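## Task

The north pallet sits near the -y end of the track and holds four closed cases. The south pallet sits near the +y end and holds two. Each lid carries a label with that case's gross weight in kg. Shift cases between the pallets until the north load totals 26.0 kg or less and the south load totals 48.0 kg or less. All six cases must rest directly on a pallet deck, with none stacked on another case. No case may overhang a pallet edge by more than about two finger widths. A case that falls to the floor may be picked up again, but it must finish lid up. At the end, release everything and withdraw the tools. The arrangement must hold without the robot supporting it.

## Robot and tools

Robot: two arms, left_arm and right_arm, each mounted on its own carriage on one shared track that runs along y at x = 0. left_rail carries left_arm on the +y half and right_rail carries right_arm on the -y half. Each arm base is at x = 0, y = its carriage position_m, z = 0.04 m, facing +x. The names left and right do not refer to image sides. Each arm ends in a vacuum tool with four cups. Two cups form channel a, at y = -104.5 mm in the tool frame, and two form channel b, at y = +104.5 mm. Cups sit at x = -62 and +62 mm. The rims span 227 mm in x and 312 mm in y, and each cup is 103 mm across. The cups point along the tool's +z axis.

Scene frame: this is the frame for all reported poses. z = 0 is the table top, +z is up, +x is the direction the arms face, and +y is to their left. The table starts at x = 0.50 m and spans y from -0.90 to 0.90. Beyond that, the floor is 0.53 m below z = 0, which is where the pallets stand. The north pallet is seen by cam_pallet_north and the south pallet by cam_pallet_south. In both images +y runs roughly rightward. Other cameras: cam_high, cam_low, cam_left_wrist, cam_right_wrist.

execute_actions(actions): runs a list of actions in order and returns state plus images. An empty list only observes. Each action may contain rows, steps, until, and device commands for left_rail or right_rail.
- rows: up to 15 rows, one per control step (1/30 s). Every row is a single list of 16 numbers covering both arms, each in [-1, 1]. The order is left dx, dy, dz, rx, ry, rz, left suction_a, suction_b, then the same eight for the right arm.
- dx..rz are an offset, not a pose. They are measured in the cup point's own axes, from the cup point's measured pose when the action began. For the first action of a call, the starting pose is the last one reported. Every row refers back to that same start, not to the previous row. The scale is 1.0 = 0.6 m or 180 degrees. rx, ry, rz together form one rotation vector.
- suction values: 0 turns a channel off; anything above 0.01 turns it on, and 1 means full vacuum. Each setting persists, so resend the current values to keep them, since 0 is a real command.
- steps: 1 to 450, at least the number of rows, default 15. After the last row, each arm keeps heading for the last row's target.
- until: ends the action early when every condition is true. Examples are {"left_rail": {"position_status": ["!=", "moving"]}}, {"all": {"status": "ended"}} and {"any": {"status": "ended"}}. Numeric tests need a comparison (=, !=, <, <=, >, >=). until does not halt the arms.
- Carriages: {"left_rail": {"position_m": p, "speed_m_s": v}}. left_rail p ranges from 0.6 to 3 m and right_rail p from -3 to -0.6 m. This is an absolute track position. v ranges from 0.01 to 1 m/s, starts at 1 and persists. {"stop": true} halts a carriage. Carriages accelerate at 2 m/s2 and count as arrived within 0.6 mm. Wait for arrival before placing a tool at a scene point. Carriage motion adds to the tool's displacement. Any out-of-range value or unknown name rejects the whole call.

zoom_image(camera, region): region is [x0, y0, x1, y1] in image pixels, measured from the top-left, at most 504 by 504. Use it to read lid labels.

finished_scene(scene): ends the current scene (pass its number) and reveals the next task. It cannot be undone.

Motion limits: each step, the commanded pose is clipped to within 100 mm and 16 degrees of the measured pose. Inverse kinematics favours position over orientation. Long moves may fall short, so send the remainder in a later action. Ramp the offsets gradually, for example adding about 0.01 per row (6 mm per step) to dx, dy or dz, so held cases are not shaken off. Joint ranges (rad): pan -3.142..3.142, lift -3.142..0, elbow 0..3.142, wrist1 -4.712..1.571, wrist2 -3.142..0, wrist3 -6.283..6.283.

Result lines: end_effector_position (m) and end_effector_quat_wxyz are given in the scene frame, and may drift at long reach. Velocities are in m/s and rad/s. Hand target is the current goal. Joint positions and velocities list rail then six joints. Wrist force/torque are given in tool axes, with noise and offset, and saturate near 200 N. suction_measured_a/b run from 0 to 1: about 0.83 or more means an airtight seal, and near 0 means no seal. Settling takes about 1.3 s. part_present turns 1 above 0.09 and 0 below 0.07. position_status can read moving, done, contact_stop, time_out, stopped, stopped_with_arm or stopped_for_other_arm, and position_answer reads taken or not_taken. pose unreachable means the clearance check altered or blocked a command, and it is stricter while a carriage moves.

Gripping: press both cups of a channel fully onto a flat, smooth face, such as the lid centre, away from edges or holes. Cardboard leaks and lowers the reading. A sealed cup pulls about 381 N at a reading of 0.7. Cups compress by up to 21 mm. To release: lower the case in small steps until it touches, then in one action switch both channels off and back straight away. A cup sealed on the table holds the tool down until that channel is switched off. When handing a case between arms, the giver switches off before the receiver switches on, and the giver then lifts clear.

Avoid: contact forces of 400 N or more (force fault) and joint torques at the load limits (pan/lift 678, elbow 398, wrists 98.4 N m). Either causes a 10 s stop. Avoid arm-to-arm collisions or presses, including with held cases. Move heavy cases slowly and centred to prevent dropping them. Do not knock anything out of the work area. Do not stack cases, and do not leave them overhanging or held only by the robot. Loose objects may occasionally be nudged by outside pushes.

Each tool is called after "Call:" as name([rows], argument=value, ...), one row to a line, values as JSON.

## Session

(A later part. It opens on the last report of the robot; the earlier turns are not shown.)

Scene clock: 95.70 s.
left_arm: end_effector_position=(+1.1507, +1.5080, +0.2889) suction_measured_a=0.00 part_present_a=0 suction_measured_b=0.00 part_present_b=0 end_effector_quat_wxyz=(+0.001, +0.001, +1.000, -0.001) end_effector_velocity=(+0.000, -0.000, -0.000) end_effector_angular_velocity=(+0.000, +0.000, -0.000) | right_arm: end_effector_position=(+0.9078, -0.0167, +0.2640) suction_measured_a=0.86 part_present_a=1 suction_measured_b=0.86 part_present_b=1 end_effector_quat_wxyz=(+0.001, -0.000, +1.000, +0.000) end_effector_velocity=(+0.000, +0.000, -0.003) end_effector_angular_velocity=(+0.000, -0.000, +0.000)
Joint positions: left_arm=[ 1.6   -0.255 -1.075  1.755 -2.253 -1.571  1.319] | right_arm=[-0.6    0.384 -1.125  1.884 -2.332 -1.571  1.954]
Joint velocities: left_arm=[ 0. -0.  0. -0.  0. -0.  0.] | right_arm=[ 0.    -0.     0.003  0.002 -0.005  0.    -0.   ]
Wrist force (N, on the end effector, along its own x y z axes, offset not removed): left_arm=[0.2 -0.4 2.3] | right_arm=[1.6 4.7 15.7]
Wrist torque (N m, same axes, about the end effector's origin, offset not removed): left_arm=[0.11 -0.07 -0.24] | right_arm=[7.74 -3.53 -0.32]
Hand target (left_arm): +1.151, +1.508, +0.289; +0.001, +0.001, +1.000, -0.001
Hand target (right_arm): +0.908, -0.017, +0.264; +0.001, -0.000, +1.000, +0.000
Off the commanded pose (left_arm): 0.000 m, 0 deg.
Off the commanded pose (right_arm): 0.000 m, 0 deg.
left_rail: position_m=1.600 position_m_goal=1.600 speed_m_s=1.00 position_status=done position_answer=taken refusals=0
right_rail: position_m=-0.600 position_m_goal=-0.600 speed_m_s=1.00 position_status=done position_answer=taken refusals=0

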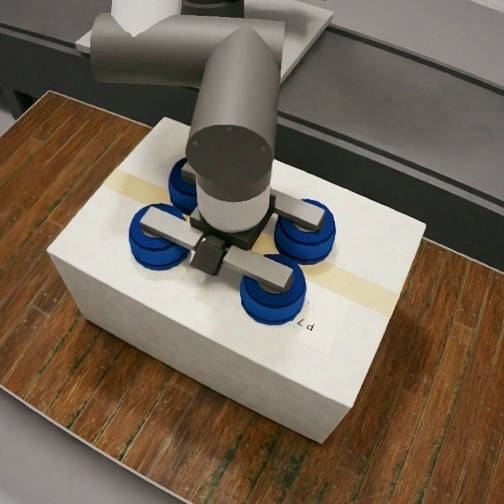

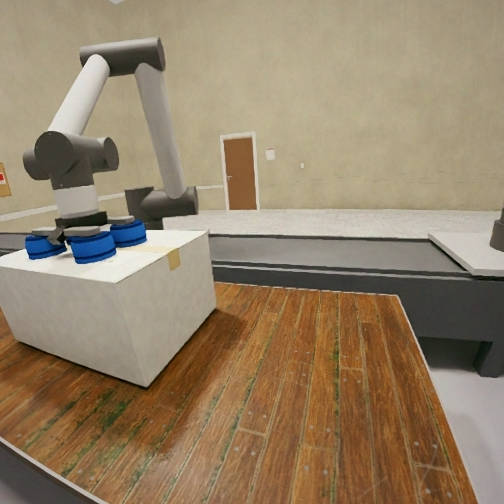

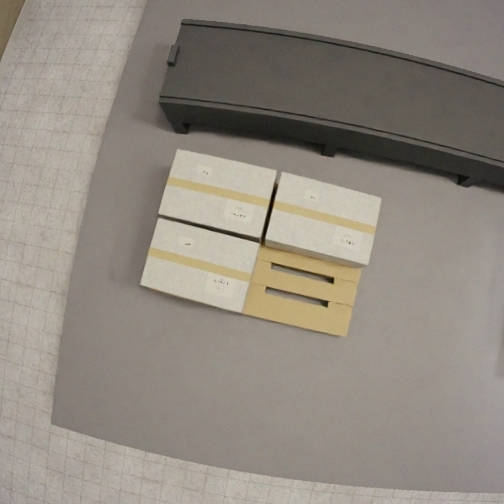

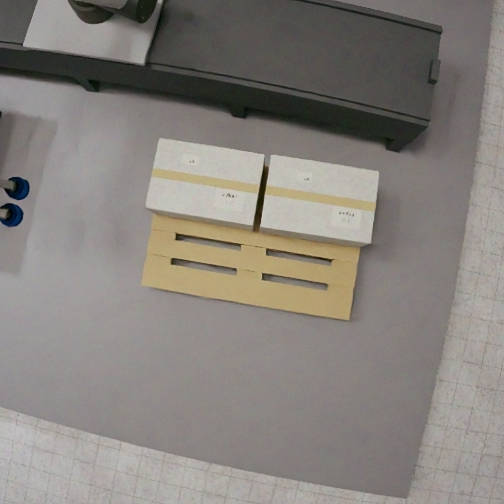

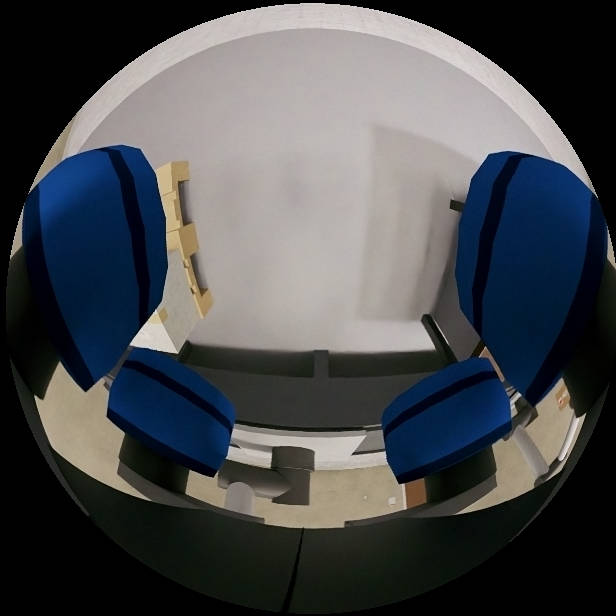

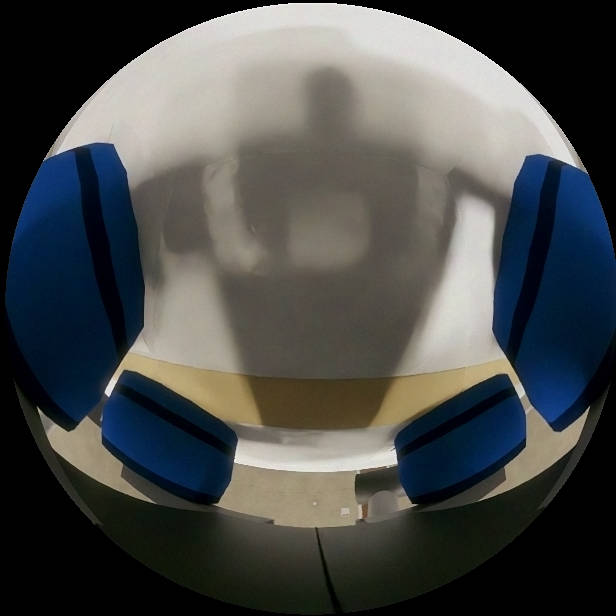

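Call:
execute_actions([
  {"rows":[[0,0,0,0,0,0,0,0,0,0,0.01,0,0,0,1,1]],"steps":12},
])

Call:
execute_actions([
  {"rows":[[0,0,0,0,0,0,0,0,0,0,0.01,0,0,0,1,1]],"steps":12},
])

Scene clock: 99.70 s.
left_arm: end_effector_position=(+1.1507, +1.5080, +0.2889) suction_measured_a=0.00 part_present_a=0 suction_measured_b=0.00 part_present_b=0 end_effector_quat_wxyz=(+0.001, +0.001, +1.000, -0.001) end_effector_velocity=(+0.000, +0.000, -0.000) end_effector_angular_velocity=(+0.000, +0.000, -0.000) | right_arm: end_effector_position=(+0.9078, -0.0167, +0.2584) suction_measured_a=0.86 part_present_a=1 suction_measured_b=0.86 part_present_b=1 end_effector_quat_wxyz=(+0.001, -0.000, +1.000, +0.000) end_effector_velocity=(+0.000, +0.000, -0.003) end_effector_angular_velocity=(+0.000, -0.000, -0.000)
Joint positions: left_arm=[ 1.6   -0.255 -1.075  1.755 -2.253 -1.571  1.319] | right_arm=[-0.6    0.384 -1.12   1.887 -2.339 -1.571  1.954]
Joint velocities: left_arm=[ 0.  0.  0. -0.  0. -0.  0.] | right_arm=[ 0.     0.     0.002  0.001 -0.004 -0.     0.   ]
Wrist force (N, on the end effector, along its own x y z axes, offset not removed): left_arm=[-4.3 0.7 1.8] | right_arm=[1.0 5.1 16.8]
Wrist torque (N m, same axes, about the end effector's origin, offset not removed): left_arm=[0.08 0.60 -0.23] | right_arm=[7.77 -3.46 -0.31]
Hand target (left_arm): +1.151, +1.508, +0.289; +0.001, +0.001, +1.000, -0.001
Hand target (right_arm): +0.908, -0.017, +0.258; +0.001, -0.000, +1.000, +0.000
Off the commanded pose (left_arm): 0.000 m, 0 deg.
Off the commanded pose (right_arm): 0.000 m, 0 deg.
left_rail: position_m=1.600 position_m_goal=1.600 speed_m_s=1.00 position_status=done position_answer=taken refusals=0
right_rail: position_m=-0.600 position_m_goal=-0.600 speed_m_s=1.00 position_status=done position_answer=taken refusals=0

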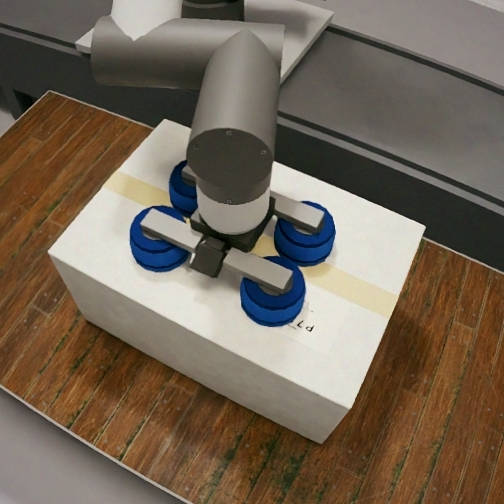

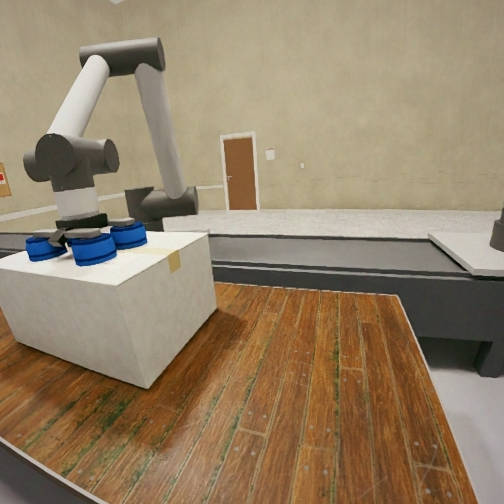

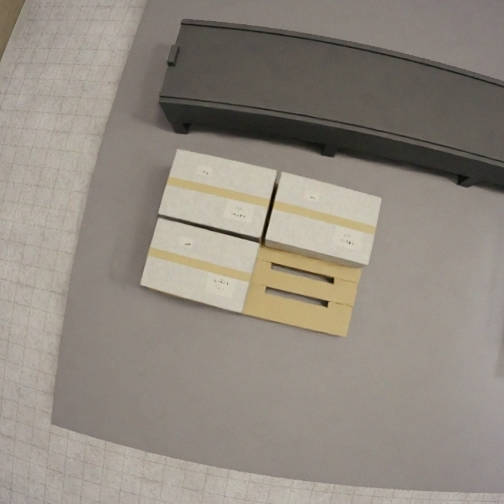

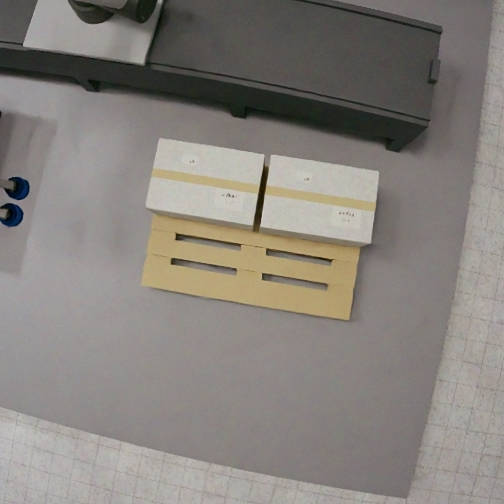

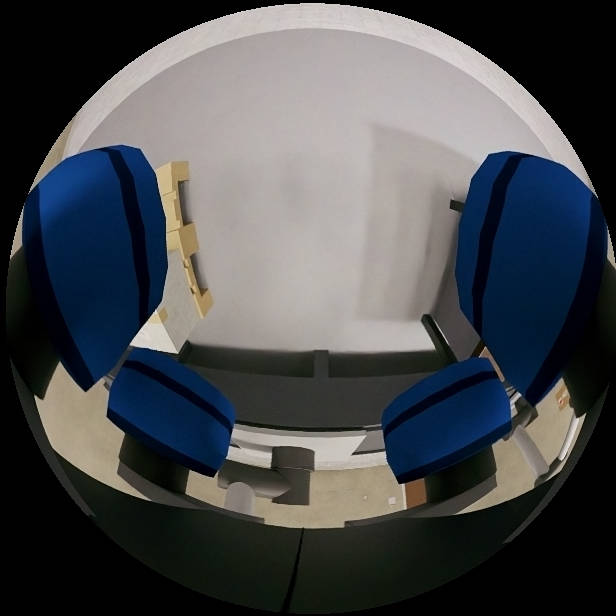

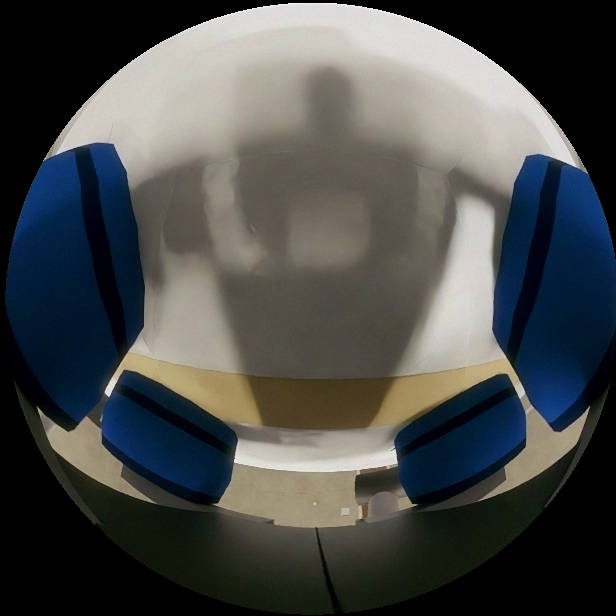

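Scene clock: 100.10 s.
left_arm: end_effector_position=(+1.1507, +1.5080, +0.2889) suction_measured_a=0.00 part_present_a=0 suction_measured_b=0.00 part_present_b=0 end_effector_quat_wxyz=(+0.001, +0.001, +1.000, -0.001) end_effector_velocity=(+0.000, +0.000, -0.000) end_effector_angular_velocity=(+0.000, +0.000, +0.000) | right_arm: end_effector_position=(+0.9079, -0.0167, +0.2529) suction_measured_a=0.86 part_present_a=1 suction_measured_b=0.86 part_present_b=1 end_effector_quat_wxyz=(+0.001, -0.000, +1.000, +0.000) end_effector_velocity=(+0.001, +0.000, -0.002) end_effector_angular_velocity=(+0.001, -0.001, +0.000)
Joint positions: left_arm=[ 1.6   -0.255 -1.075  1.755 -2.253 -1.571  1.319] | right_arm=[-0.6    0.384 -1.115  1.889 -2.346 -1.571  1.954]
Joint velocities: left_arm=[ 0.  0.  0. -0.  0.  0. -0.] | right_arm=[ 0.    -0.     0.002  0.001 -0.004  0.    -0.   ]
Wrist force (N, on the end effector, along its own x y z axes, offset not removed): left_arm=[-1.4 0.4 4.0] | right_arm=[4.8 2.8 -8.4]
Wrist torque (N m, same axes, about the end effector's origin, offset not removed): left_arm=[0.16 0.14 -0.27] | right_arm=[2.42 -5.54 -1.10]
Hand target (left_arm): +1.151, +1.508, +0.289; +0.001, +0.001, +1.000, -0.001
Hand target (right_arm): +0.908, -0.017, +0.252; +0.001, -0.000, +1.000, +0.000
Off the commanded pose (left_arm): 0.000 m, 0 deg.
Off the commanded pose (right_arm): 0.001 m, 0 deg.
left_rail: position_m=1.600 position_m_goal=1.600 speed_m_s=1.00 position_status=done position_answer=taken refusals=0
right_rail: position_m=-0.600 position_m_goal=-0.600 speed_m_s=1.00 position_status=done position_answer=taken refusals=0

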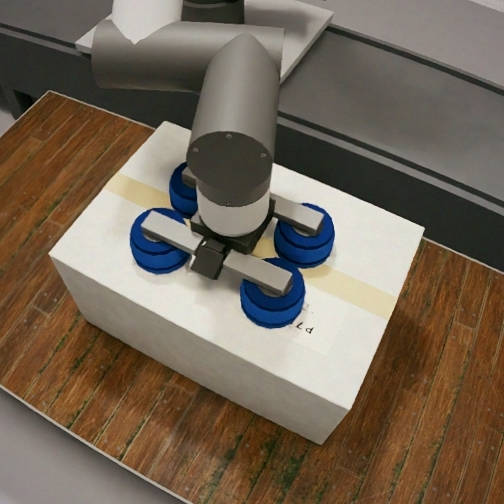

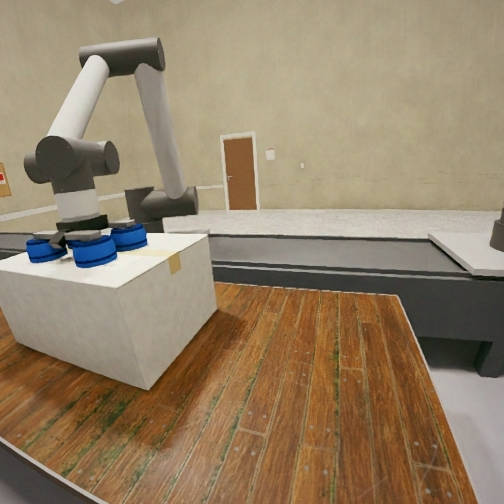

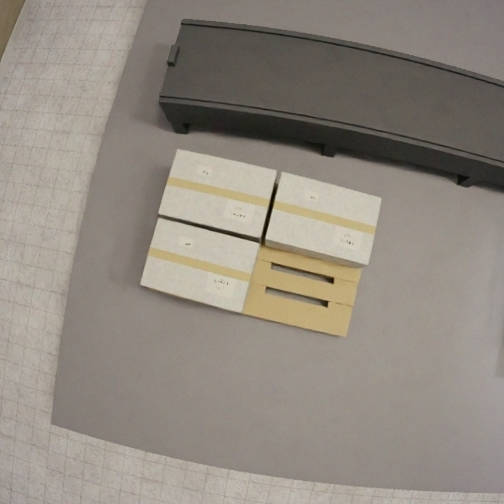

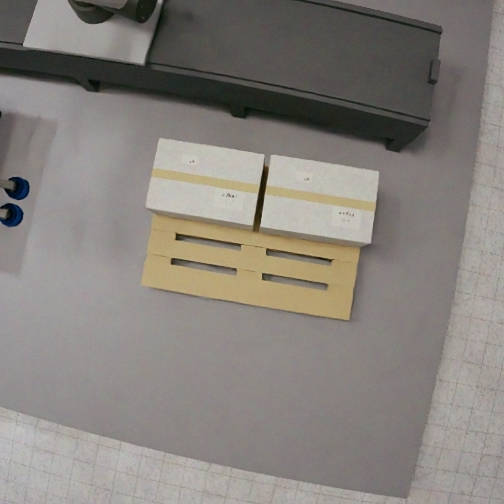

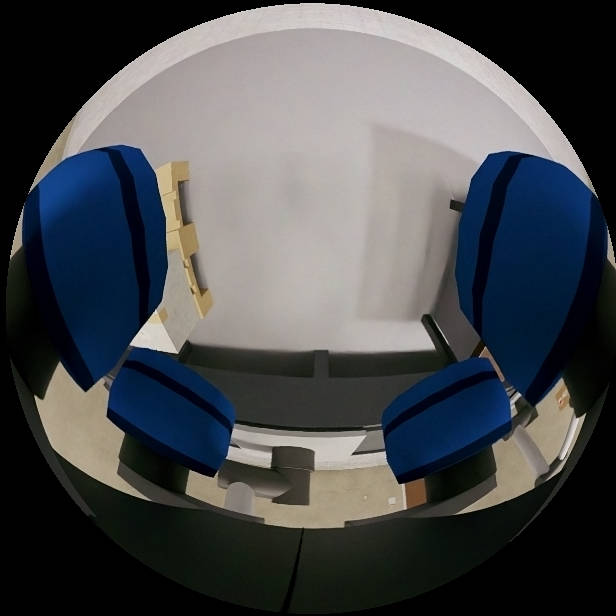

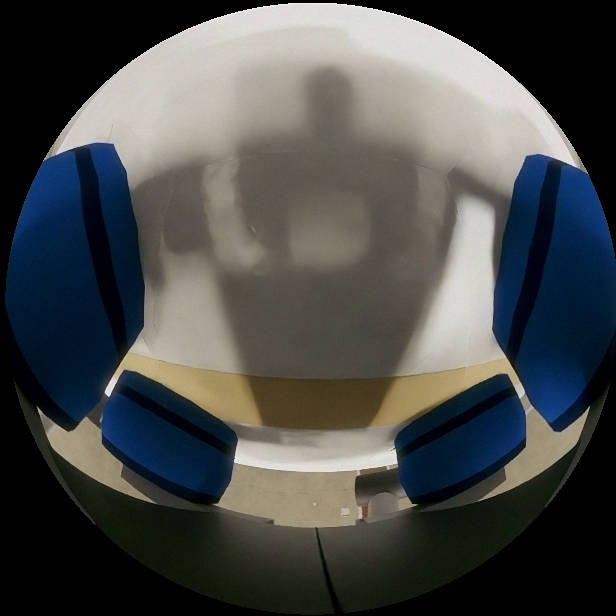

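Call:
execute_actions([
  {"rows":[[0,0,-0.08,0,0,0,0,0,0,0,-0.15,0,0,0,0,0]],"steps":20},
  {"rows":[[0.435,0,0,0,0,0,0,0,-0.41,-0.97,0,0,0,0.02,0,0]],"right_rail":{"position_m":-3},"steps":40},
  {"left_rail":{"position_m":0.6},"steps":50},
  {"rows":[[0,-0.81,0,0,0,0,0,0,0,0,0.68,0,0,0,0,0]],"steps":45},
])

Scene clock: 112.30 s.
left_arm: end_effector_position=(+0.8884, +0.0229, +0.3365) suction_measured_a=0.00 part_present_a=0 suction_measured_b=0.00 part_present_b=0 end_effector_quat_wxyz=(+0.001, +0.001, +1.000, -0.001) end_effector_velocity=(+0.002, -0.007, -0.000) end_effector_angular_velocity=(+0.001, +0.000, +0.001) | right_arm: end_effector_position=(+1.1541, -2.9987, -0.0655) suction_measured_a=0.00 part_present_a=0 suction_measured_b=0.00 part_present_b=0 end_effector_quat_wxyz=(+0.001, +0.031, +1.000, +0.000) end_effector_velocity=(+0.001, +0.000, -0.002) end_effector_angular_velocity=(-0.000, -0.000, +0.000)
Joint positions: left_arm=[ 0.6   -0.767 -1.201  1.877 -2.249 -1.571  0.807] | right_arm=[-3.    -0.174 -0.75   1.826 -2.649 -1.571  1.459]
Joint velocities: left_arm=[ 0.    -0.004  0.006 -0.008  0.003  0.    -0.004] | right_arm=[ 0.     0.     0.002 -0.001 -0.001  0.     0.   ]
Wrist force (N, on the end effector, along its own x y z axes, offset not removed): left_arm=[-2.8 0.5 2.9] | right_arm=[0.8 4.4 -3.9]
Wrist torque (N m, same axes, about the end effector's origin, offset not removed): left_arm=[0.17 0.34 -0.10] | right_arm=[1.00 -0.39 -0.36]
Hand target (left_arm): +0.889, +0.022, +0.336; +0.001, +0.001, +1.000, -0.001
Hand target (right_arm): +1.154, -2.999, -0.066; +0.001, +0.031, +1.000, +0.000
Off the commanded pose (left_arm): 0.001 m, 0 deg.
Off the commanded pose (right_arm): 0.000 m, 0 deg.
left_rail: position_m=0.600 position_m_goal=0.600 speed_m_s=1.00 position_status=done position_answer=taken refusals=0
right_rail: position_m=-3.000 position_m_goal=-3.000 speed_m_s=1.00 position_status=done position_answer=taken refusals=0

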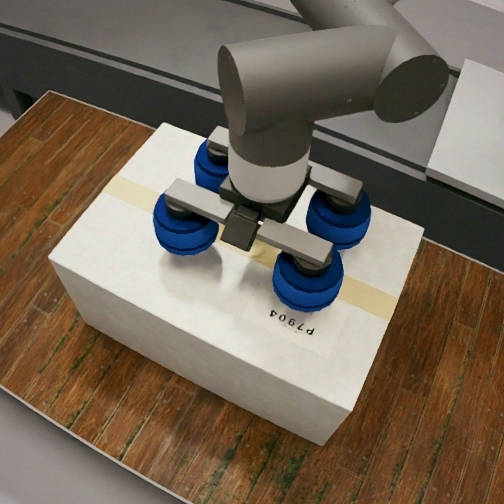

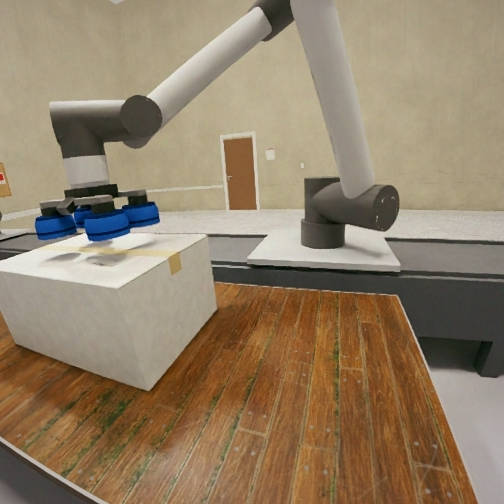

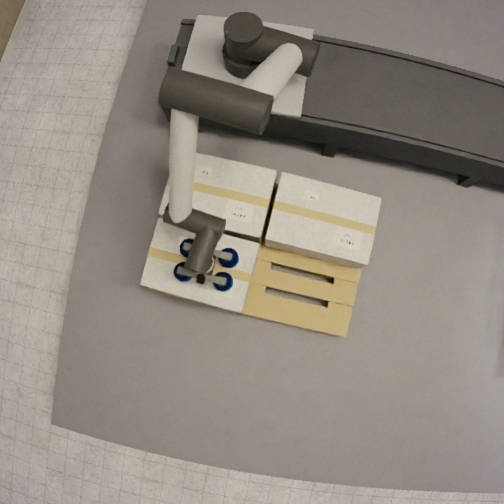

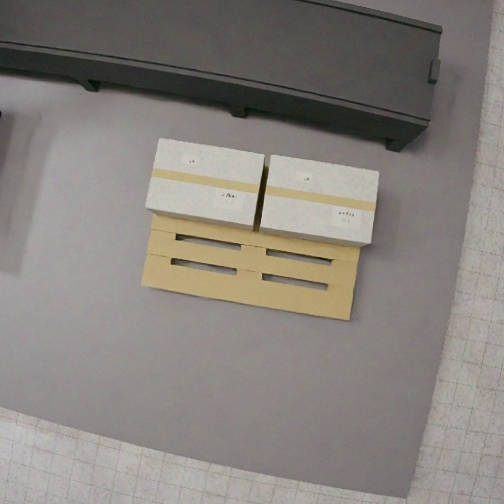

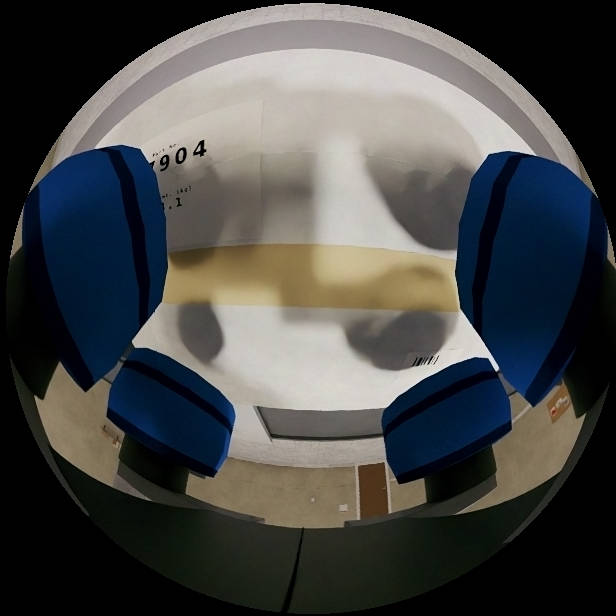

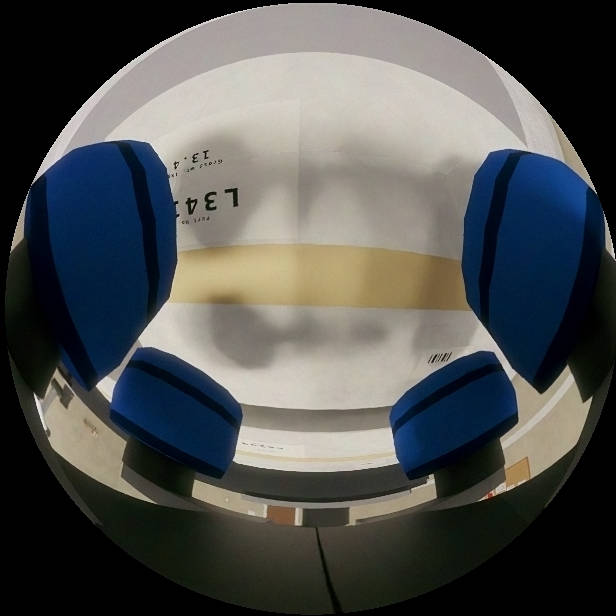

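Call:
execute_actions([
  {"rows":[[0,0,0.05,0,0,0,0,0,0,-0.03,0.04,0,0,0,0,0],[0,0,0.09,0,0,0,0,0,0,-0.03,0.07,0,0,0,0,0]],"steps":12},
  {"rows":[[0,0,0.02,0,0,0,1,1,0,0,0.02,0,0,0,1,1],[0,0,0.043,0,0,0,1,1,0,0,0.038,0,0,0,1,1]],"steps":30},
  {"rows":[[0,0,-0.01,0,0,0,1,1,0,0,-0.01,0,0,0,1,1],[0,0,-0.03,0,0,0,1,1,0,0,-0.03,0,0,0,1,1],[0,0,-0.06,0,0,0,1,1,0,0,-0.06,0,0,0,1,1],[0,0,-0.1,0,0,0,1,1,0,0,-0.1,0,0,0,1,1],[0,0,-0.1,0,0,0,1,1,0,0,-0.15,0,0,0,1,1],[0,0,-0.1,0,0,0,1,1,0,0,-0.75,0,0,-0.02,1,1]],"steps":40,"left_rail":{"position_m":3}},
  {"rows":[[-0.03,0.05,0,0,0,0,1,1,0.03,0.05,0,0,0,0,1,1],[-0.06,0.1,0,0,0,0,1,1,0.06,0.1,0,0,0,0,1,1],[-0.52,0.88,0.1,0,0,0,1,1,0.44,1,0,0,0,0,1,1]],"right_rail":{"position_m":-0.6},"steps":100},
])

Scene clock: 134.37 s.
left_arm: end_effector_position=(+1.2013, +2.9512, +0.2611) suction_measured_a=0.88 part_present_a=1 suction_measured_b=0.88 part_present_b=1 end_effector_quat_wxyz=(+0.001, +0.001, +1.000, -0.000) end_effector_velocity=(+0.000, +0.000, -0.000) end_effector_angular_velocity=(-0.000, +0.000, +0.000) | right_arm: end_effector_position=(+0.8885, -0.0151, +0.3188) suction_measured_a=0.00 part_present_a=0 suction_measured_b=0.00 part_present_b=0 end_effector_quat_wxyz=(+0.001, -0.000, +1.000, +0.000) end_effector_velocity=(+0.000, -0.000, -0.000) end_effector_angular_velocity=(-0.000, +0.000, -0.000)
Joint positions: left_arm=[ 3.    -0.209 -1.01   1.689 -2.252 -1.571  1.365] | right_arm=[-0.6    0.392 -1.183  1.88  -2.27  -1.571  1.963]
Joint velocities: left_arm=[ 0.  0.  0. -0.  0. -0. -0.] | right_arm=[ 0. -0.  0. -0. -0.  0. -0.]
Wrist force (N, on the end effector, along its own x y z axes, offset not removed): left_arm=[-0.5 -0.6 19.8] | right_arm=[-3.3 2.6 0.3]
Wrist torque (N m, same axes, about the end effector's origin, offset not removed): left_arm=[0.95 0.43 -0.24] | right_arm=[0.82 0.09 -0.32]
Hand target (left_arm): +1.201, +2.951, +0.261; +0.001, +0.001, +1.000, -0.000
Hand target (right_arm): +0.888, -0.015, +0.319; +0.001, -0.000, +1.000, +0.000
Off the commanded pose (left_arm): 0.001 m, 0 deg.
Off the commanded pose (right_arm): 0.000 m, 0 deg.
left_rail: position_m=3.000 position_m_goal=3.000 speed_m_s=1.00 position_status=done position_answer=taken refusals=0
right_rail: position_m=-0.600 position_m_goal=-0.600 speed_m_s=1.00 position_status=done position_answer=taken refusals=0

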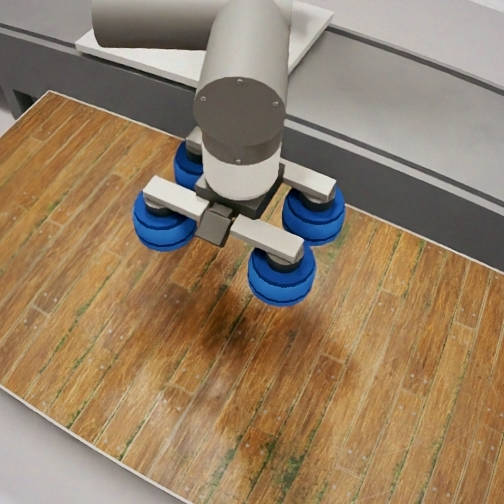

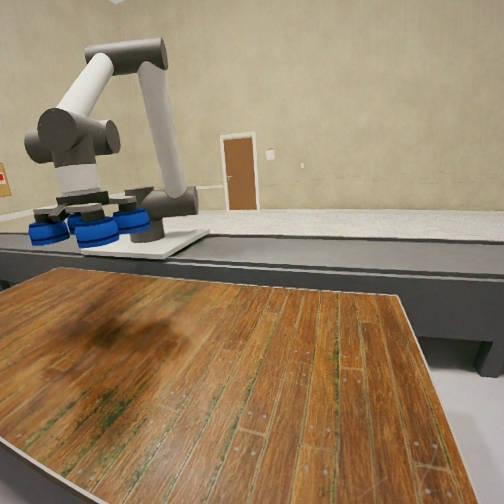

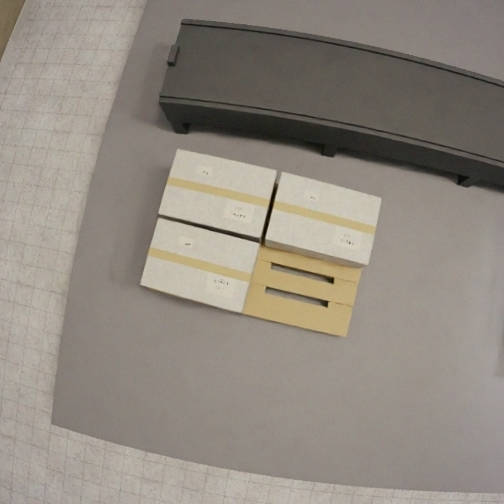

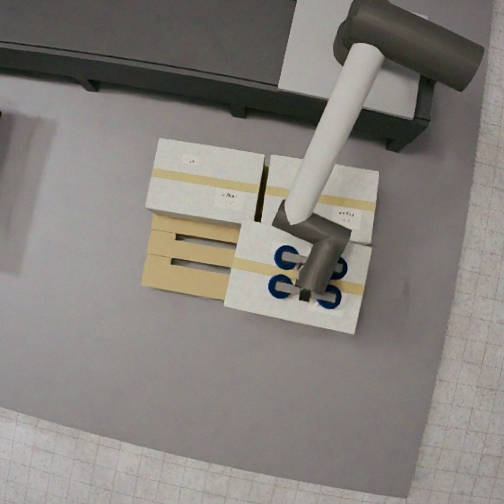

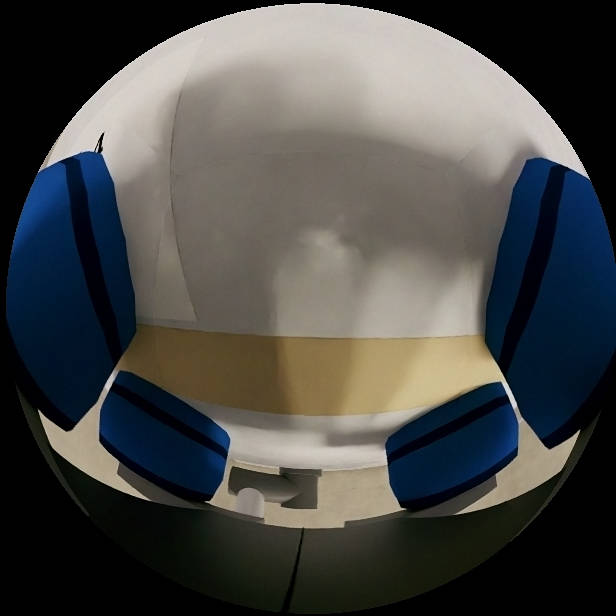

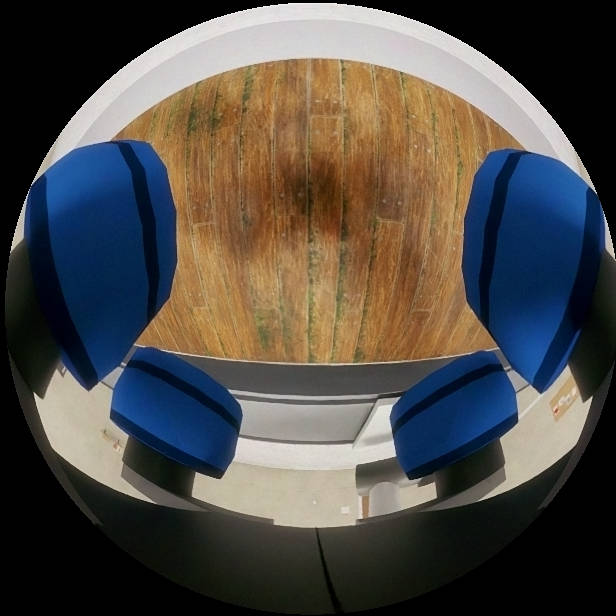

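Call:
execute_actions([
  {"rows":[[-0.01,0.03,0.03,0,0,0,1,1,-0.44,-1,0,0,0,0.02,0,0],[-0.02,0.08,0.07,0,0,0,1,1,-0.44,-1,0,0,0,0.02,0,0],[-0.02,0.08,0.55,0,0,0,1,1,-0.44,-1,0,0,0,0.02,0,0]],"right_rail":{"position_m":-3},"steps":80},
  {"rows":[[0,0,0,0,0,0,1,1,0,0,0.72,0,0,0,0,0]],"steps":40},
  {"rows":[[0,0,0,0,0,0,1,1,0,0,0.02,0,0,0,1,1],[0,0,0,0,0,0,1,1,0,0,0.045,0,0,0,1,1]],"steps":30},
])

Call:
zoom_image(camera="cam_pallet_south", region=[130, 130, 400, 340])

Scene clock: 150.07 s.
left_arm: end_effector_position=(+1.2134, +2.9993, -0.0691) suction_measured_a=0.88 part_present_a=1 suction_measured_b=0.88 part_present_b=1 end_effector_quat_wxyz=(+0.001, +0.001, +1.000, -0.000) end_effector_velocity=(-0.000, +0.000, -0.000) end_effector_angular_velocity=(+0.000, +0.000, +0.000) | right_arm: end_effector_position=(+1.1529, -3.0152, -0.1383) suction_measured_a=0.86 part_present_a=1 suction_measured_b=0.86 part_present_b=1 end_effector_quat_wxyz=(+0.001, +0.031, +1.000, +0.000) end_effector_velocity=(-0.000, +0.000, -0.000) end_effector_angular_velocity=(+0.000, +0.000, +0.000)
Joint positions: left_arm=[ 3.    -0.167 -0.711  1.727 -2.59  -1.571  1.407] | right_arm=[-3.    -0.189 -0.672  1.817 -2.718 -1.57   1.445]
Joint velocities: left_arm=[ 0.  0.  0. -0.  0. -0. -0.] | right_arm=[ 0.  0.  0.  0.  0.  0. -0.]
Wrist force (N, on the end effector, along its own x y z axes, offset not removed): left_arm=[-5.6 -3.4 21.8] | right_arm=[-1.0 10.4 17.2]
Wrist torque (N m, same axes, about the end effector's origin, offset not removed): left_arm=[0.60 0.93 -0.17] | right_arm=[-9.08 -0.62 -0.47]
Hand target (left_arm): +1.213, +2.999, -0.069; +0.001, +0.001, +1.000, -0.000
Hand target (right_arm): +1.153, -3.015, -0.138; +0.001, +0.031, +1.000, +0.000
Off the commanded pose (left_arm): 0.000 m, 0 deg.
Off the commanded pose (right_arm): 0.000 m, 0 deg.
left_rail: position_m=3.000 position_m_goal=3.000 speed_m_s=1.00 position_status=done position_answer=taken refusals=0
right_rail: position_m=-3.000 position_m_goal=-3.000 speed_m_s=1.00 position_status=done position_answer=taken refusals=0

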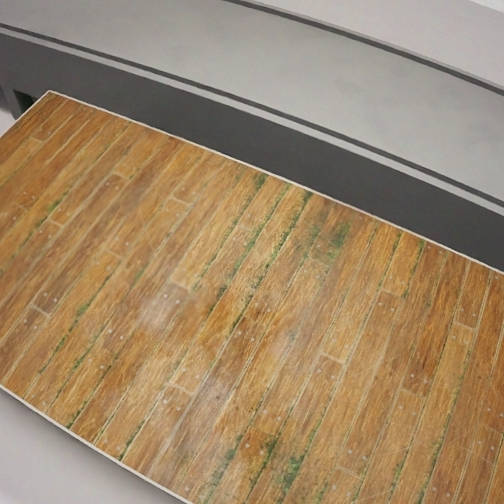

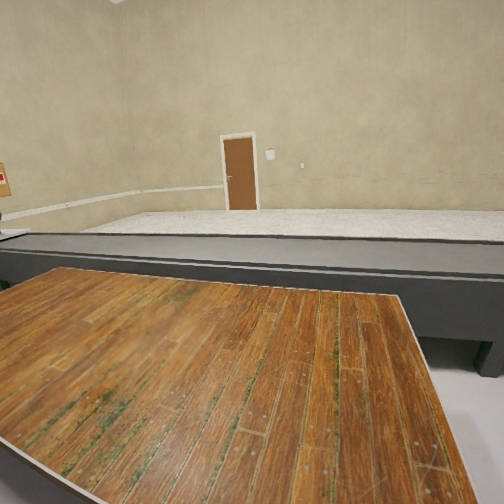

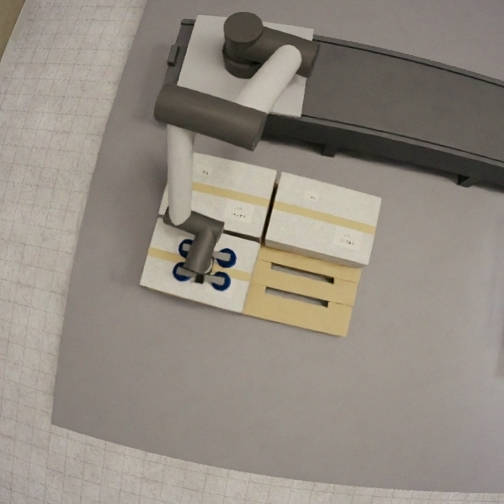

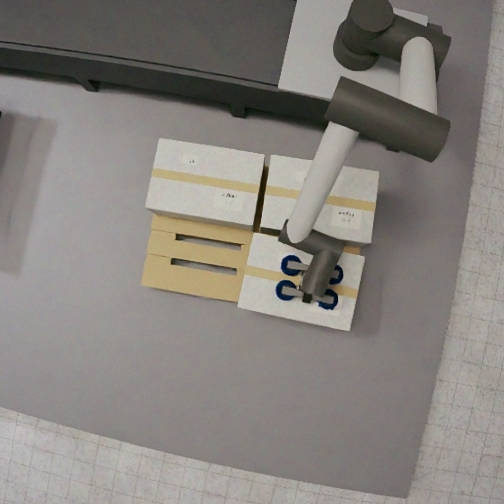

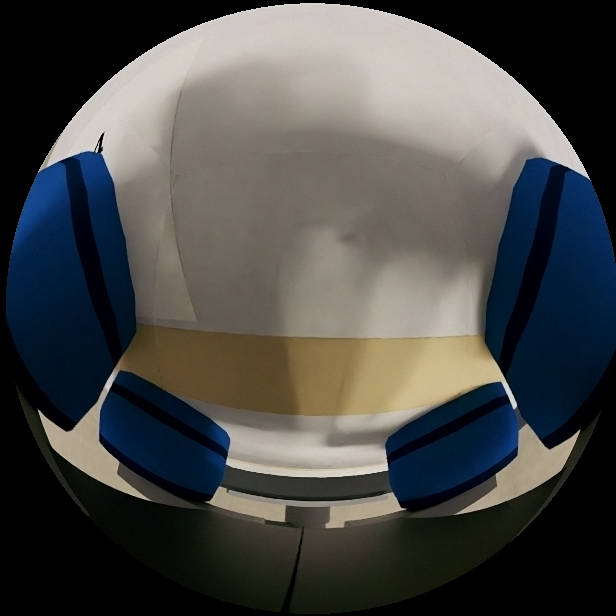

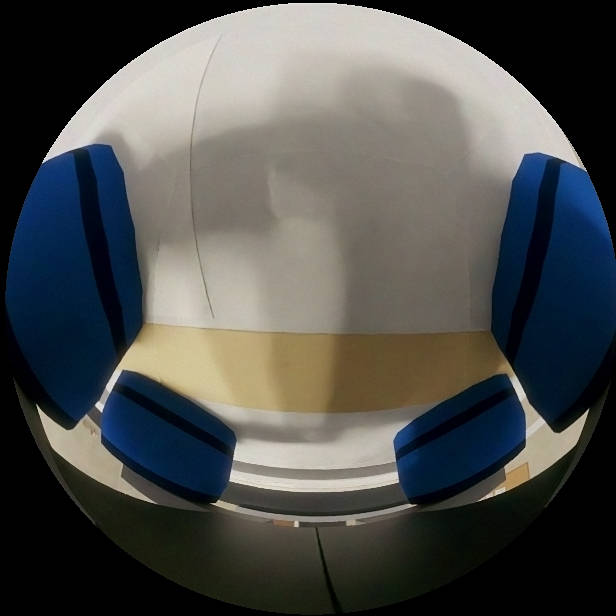

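Region (130, 130, 400, 340) of cam_pallet_south's 504x504 image, scaled by 1.867, with more detail than that image has.

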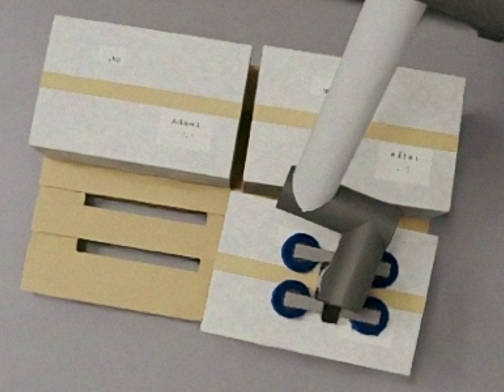

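Call:
execute_actions([
  {"rows":[[0.01,0.01,0,0,0,-0.004,1,1,0,0,-0.01,0,0,0,1,1],[0.02,0.02,0,0,0,-0.008,1,1,0,0,-0.03,0,0,0,1,1],[0.03,0.035,0.01,0,0,-0.012,1,1,0,0,-0.06,0,0,0,1,1],[0.04,0.05,0.02,0,0,-0.012,1,1,0,0,-0.1,0,0,0,1,1],[0.05,0.05,0.04,0,0,-0.012,1,1,0,0,-0.15,0,0,0,1,1],[0.05,0.05,0.09,0,0,-0.012,1,1,0,0,-0.75,0,0,-0.02,1,1]],"steps":40},
  {"rows":[[0,0,0,0,0,0,1,1,0.03,0.05,0,0,0,0,1,1],[0,0,0,0,0,0,1,1,0.06,0.1,0,0,0,0,1,1],[0,0,0,0,0,0,1,1,0.44,1,0,0,0,0,1,1]],"right_rail":{"position_m":-0.6},"steps":100},
  {"rows":[[0,0,0.01,0,0,0,1,1,0,0,0.03,0,0,0,1,1],[0,0,0.015,0,0,0,1,1,0,0,0.06,0,0,0,1,1],[0,0,0.015,0,0,0,1,1,0,0,0.1,0,0,0,1,1]],"steps":20},
])

Call:
zoom_image(camera="cam_pallet_south", region=[130, 130, 400, 340])

Scene clock: 169.33 s.
left_arm: end_effector_position=(+1.1834, +3.0294, -0.1321) suction_measured_a=0.88 part_present_a=1 suction_measured_b=0.88 part_present_b=1 end_effector_quat_wxyz=(+0.001, -0.018, +1.000, -0.000) end_effector_velocity=(+0.000, -0.000, -0.001) end_effector_angular_velocity=(-0.000, -0.000, +0.000) | right_arm: end_effector_position=(+0.8884, -0.0150, +0.2480) suction_measured_a=0.86 part_present_a=1 suction_measured_b=0.86 part_present_b=1 end_effector_quat_wxyz=(+0.001, -0.000, +1.000, +0.000) end_effector_velocity=(+0.001, +0.000, -0.005) end_effector_angular_velocity=(+0.000, -0.001, -0.000)
Joint positions: left_arm=[ 3.    -0.146 -0.663  1.768 -2.678 -1.571  1.39 ] | right_arm=[-0.6    0.392 -1.125  1.915 -2.365 -1.572  1.963]
Joint velocities: left_arm=[ 0.    -0.     0.001 -0.    -0.001  0.    -0.   ] | right_arm=[ 0.     0.     0.005  0.002 -0.008 -0.     0.   ]
Wrist force (N, on the end effector, along its own x y z axes, offset not removed): left_arm=[-0.6 1.4 16.7] | right_arm=[-3.2 6.2 19.6]
Wrist torque (N m, same axes, about the end effector's origin, offset not removed): left_arm=[1.24 0.33 -0.24] | right_arm=[-9.14 -0.18 -0.38]
Hand target (left_arm): +1.183, +3.029, -0.132; +0.001, -0.018, +1.000, -0.000
Hand target (right_arm): +0.888, -0.015, +0.247; +0.002, -0.000, +1.000, +0.000
Off the commanded pose (left_arm): 0.000 m, 0 deg.
Off the commanded pose (right_arm): 0.001 m, 0 deg.
left_rail: position_m=3.000 position_m_goal=3.000 speed_m_s=1.00 position_status=done position_answer=taken refusals=0
right_rail: position_m=-0.600 position_m_goal=-0.600 speed_m_s=1.00 position_status=done position_answer=taken refusals=0

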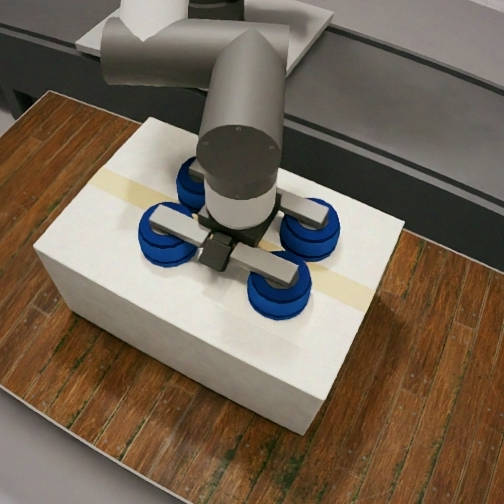

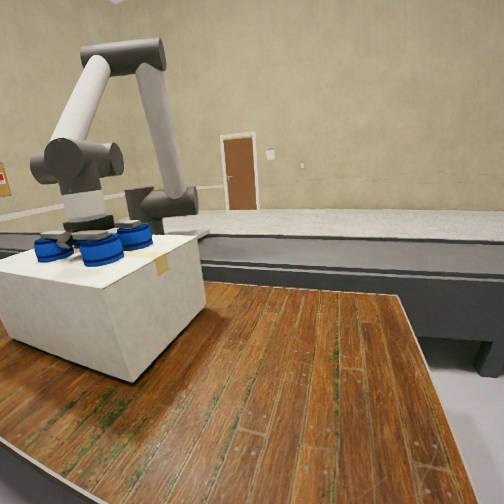

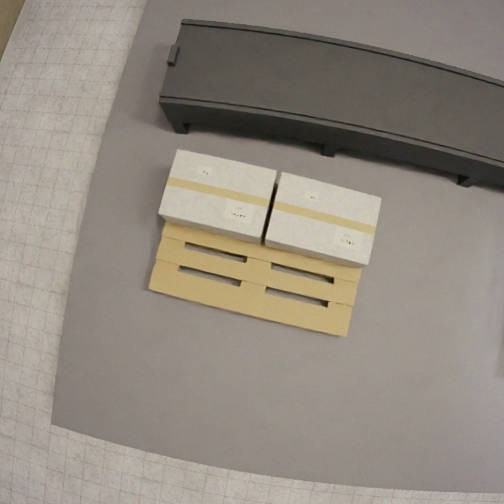

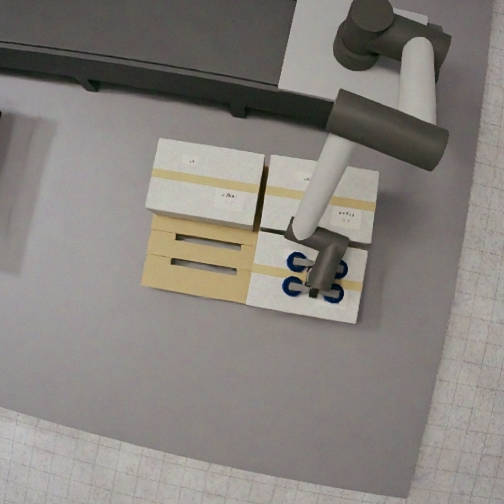

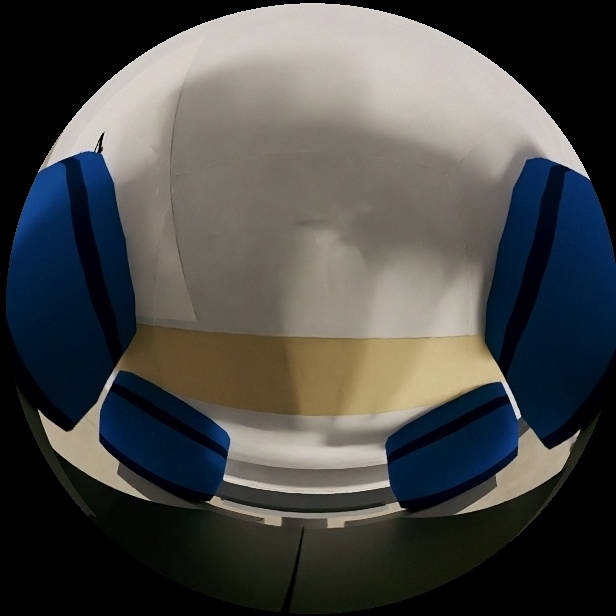

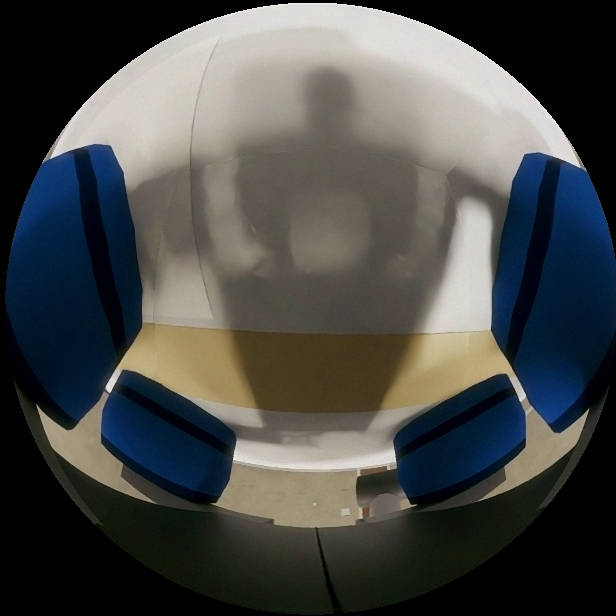

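Region (130, 130, 400, 340) of cam_pallet_south's 504x504 image, scaled by 1.867, with more detail than that image has.

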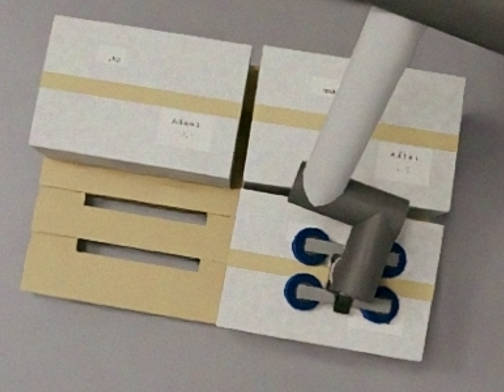

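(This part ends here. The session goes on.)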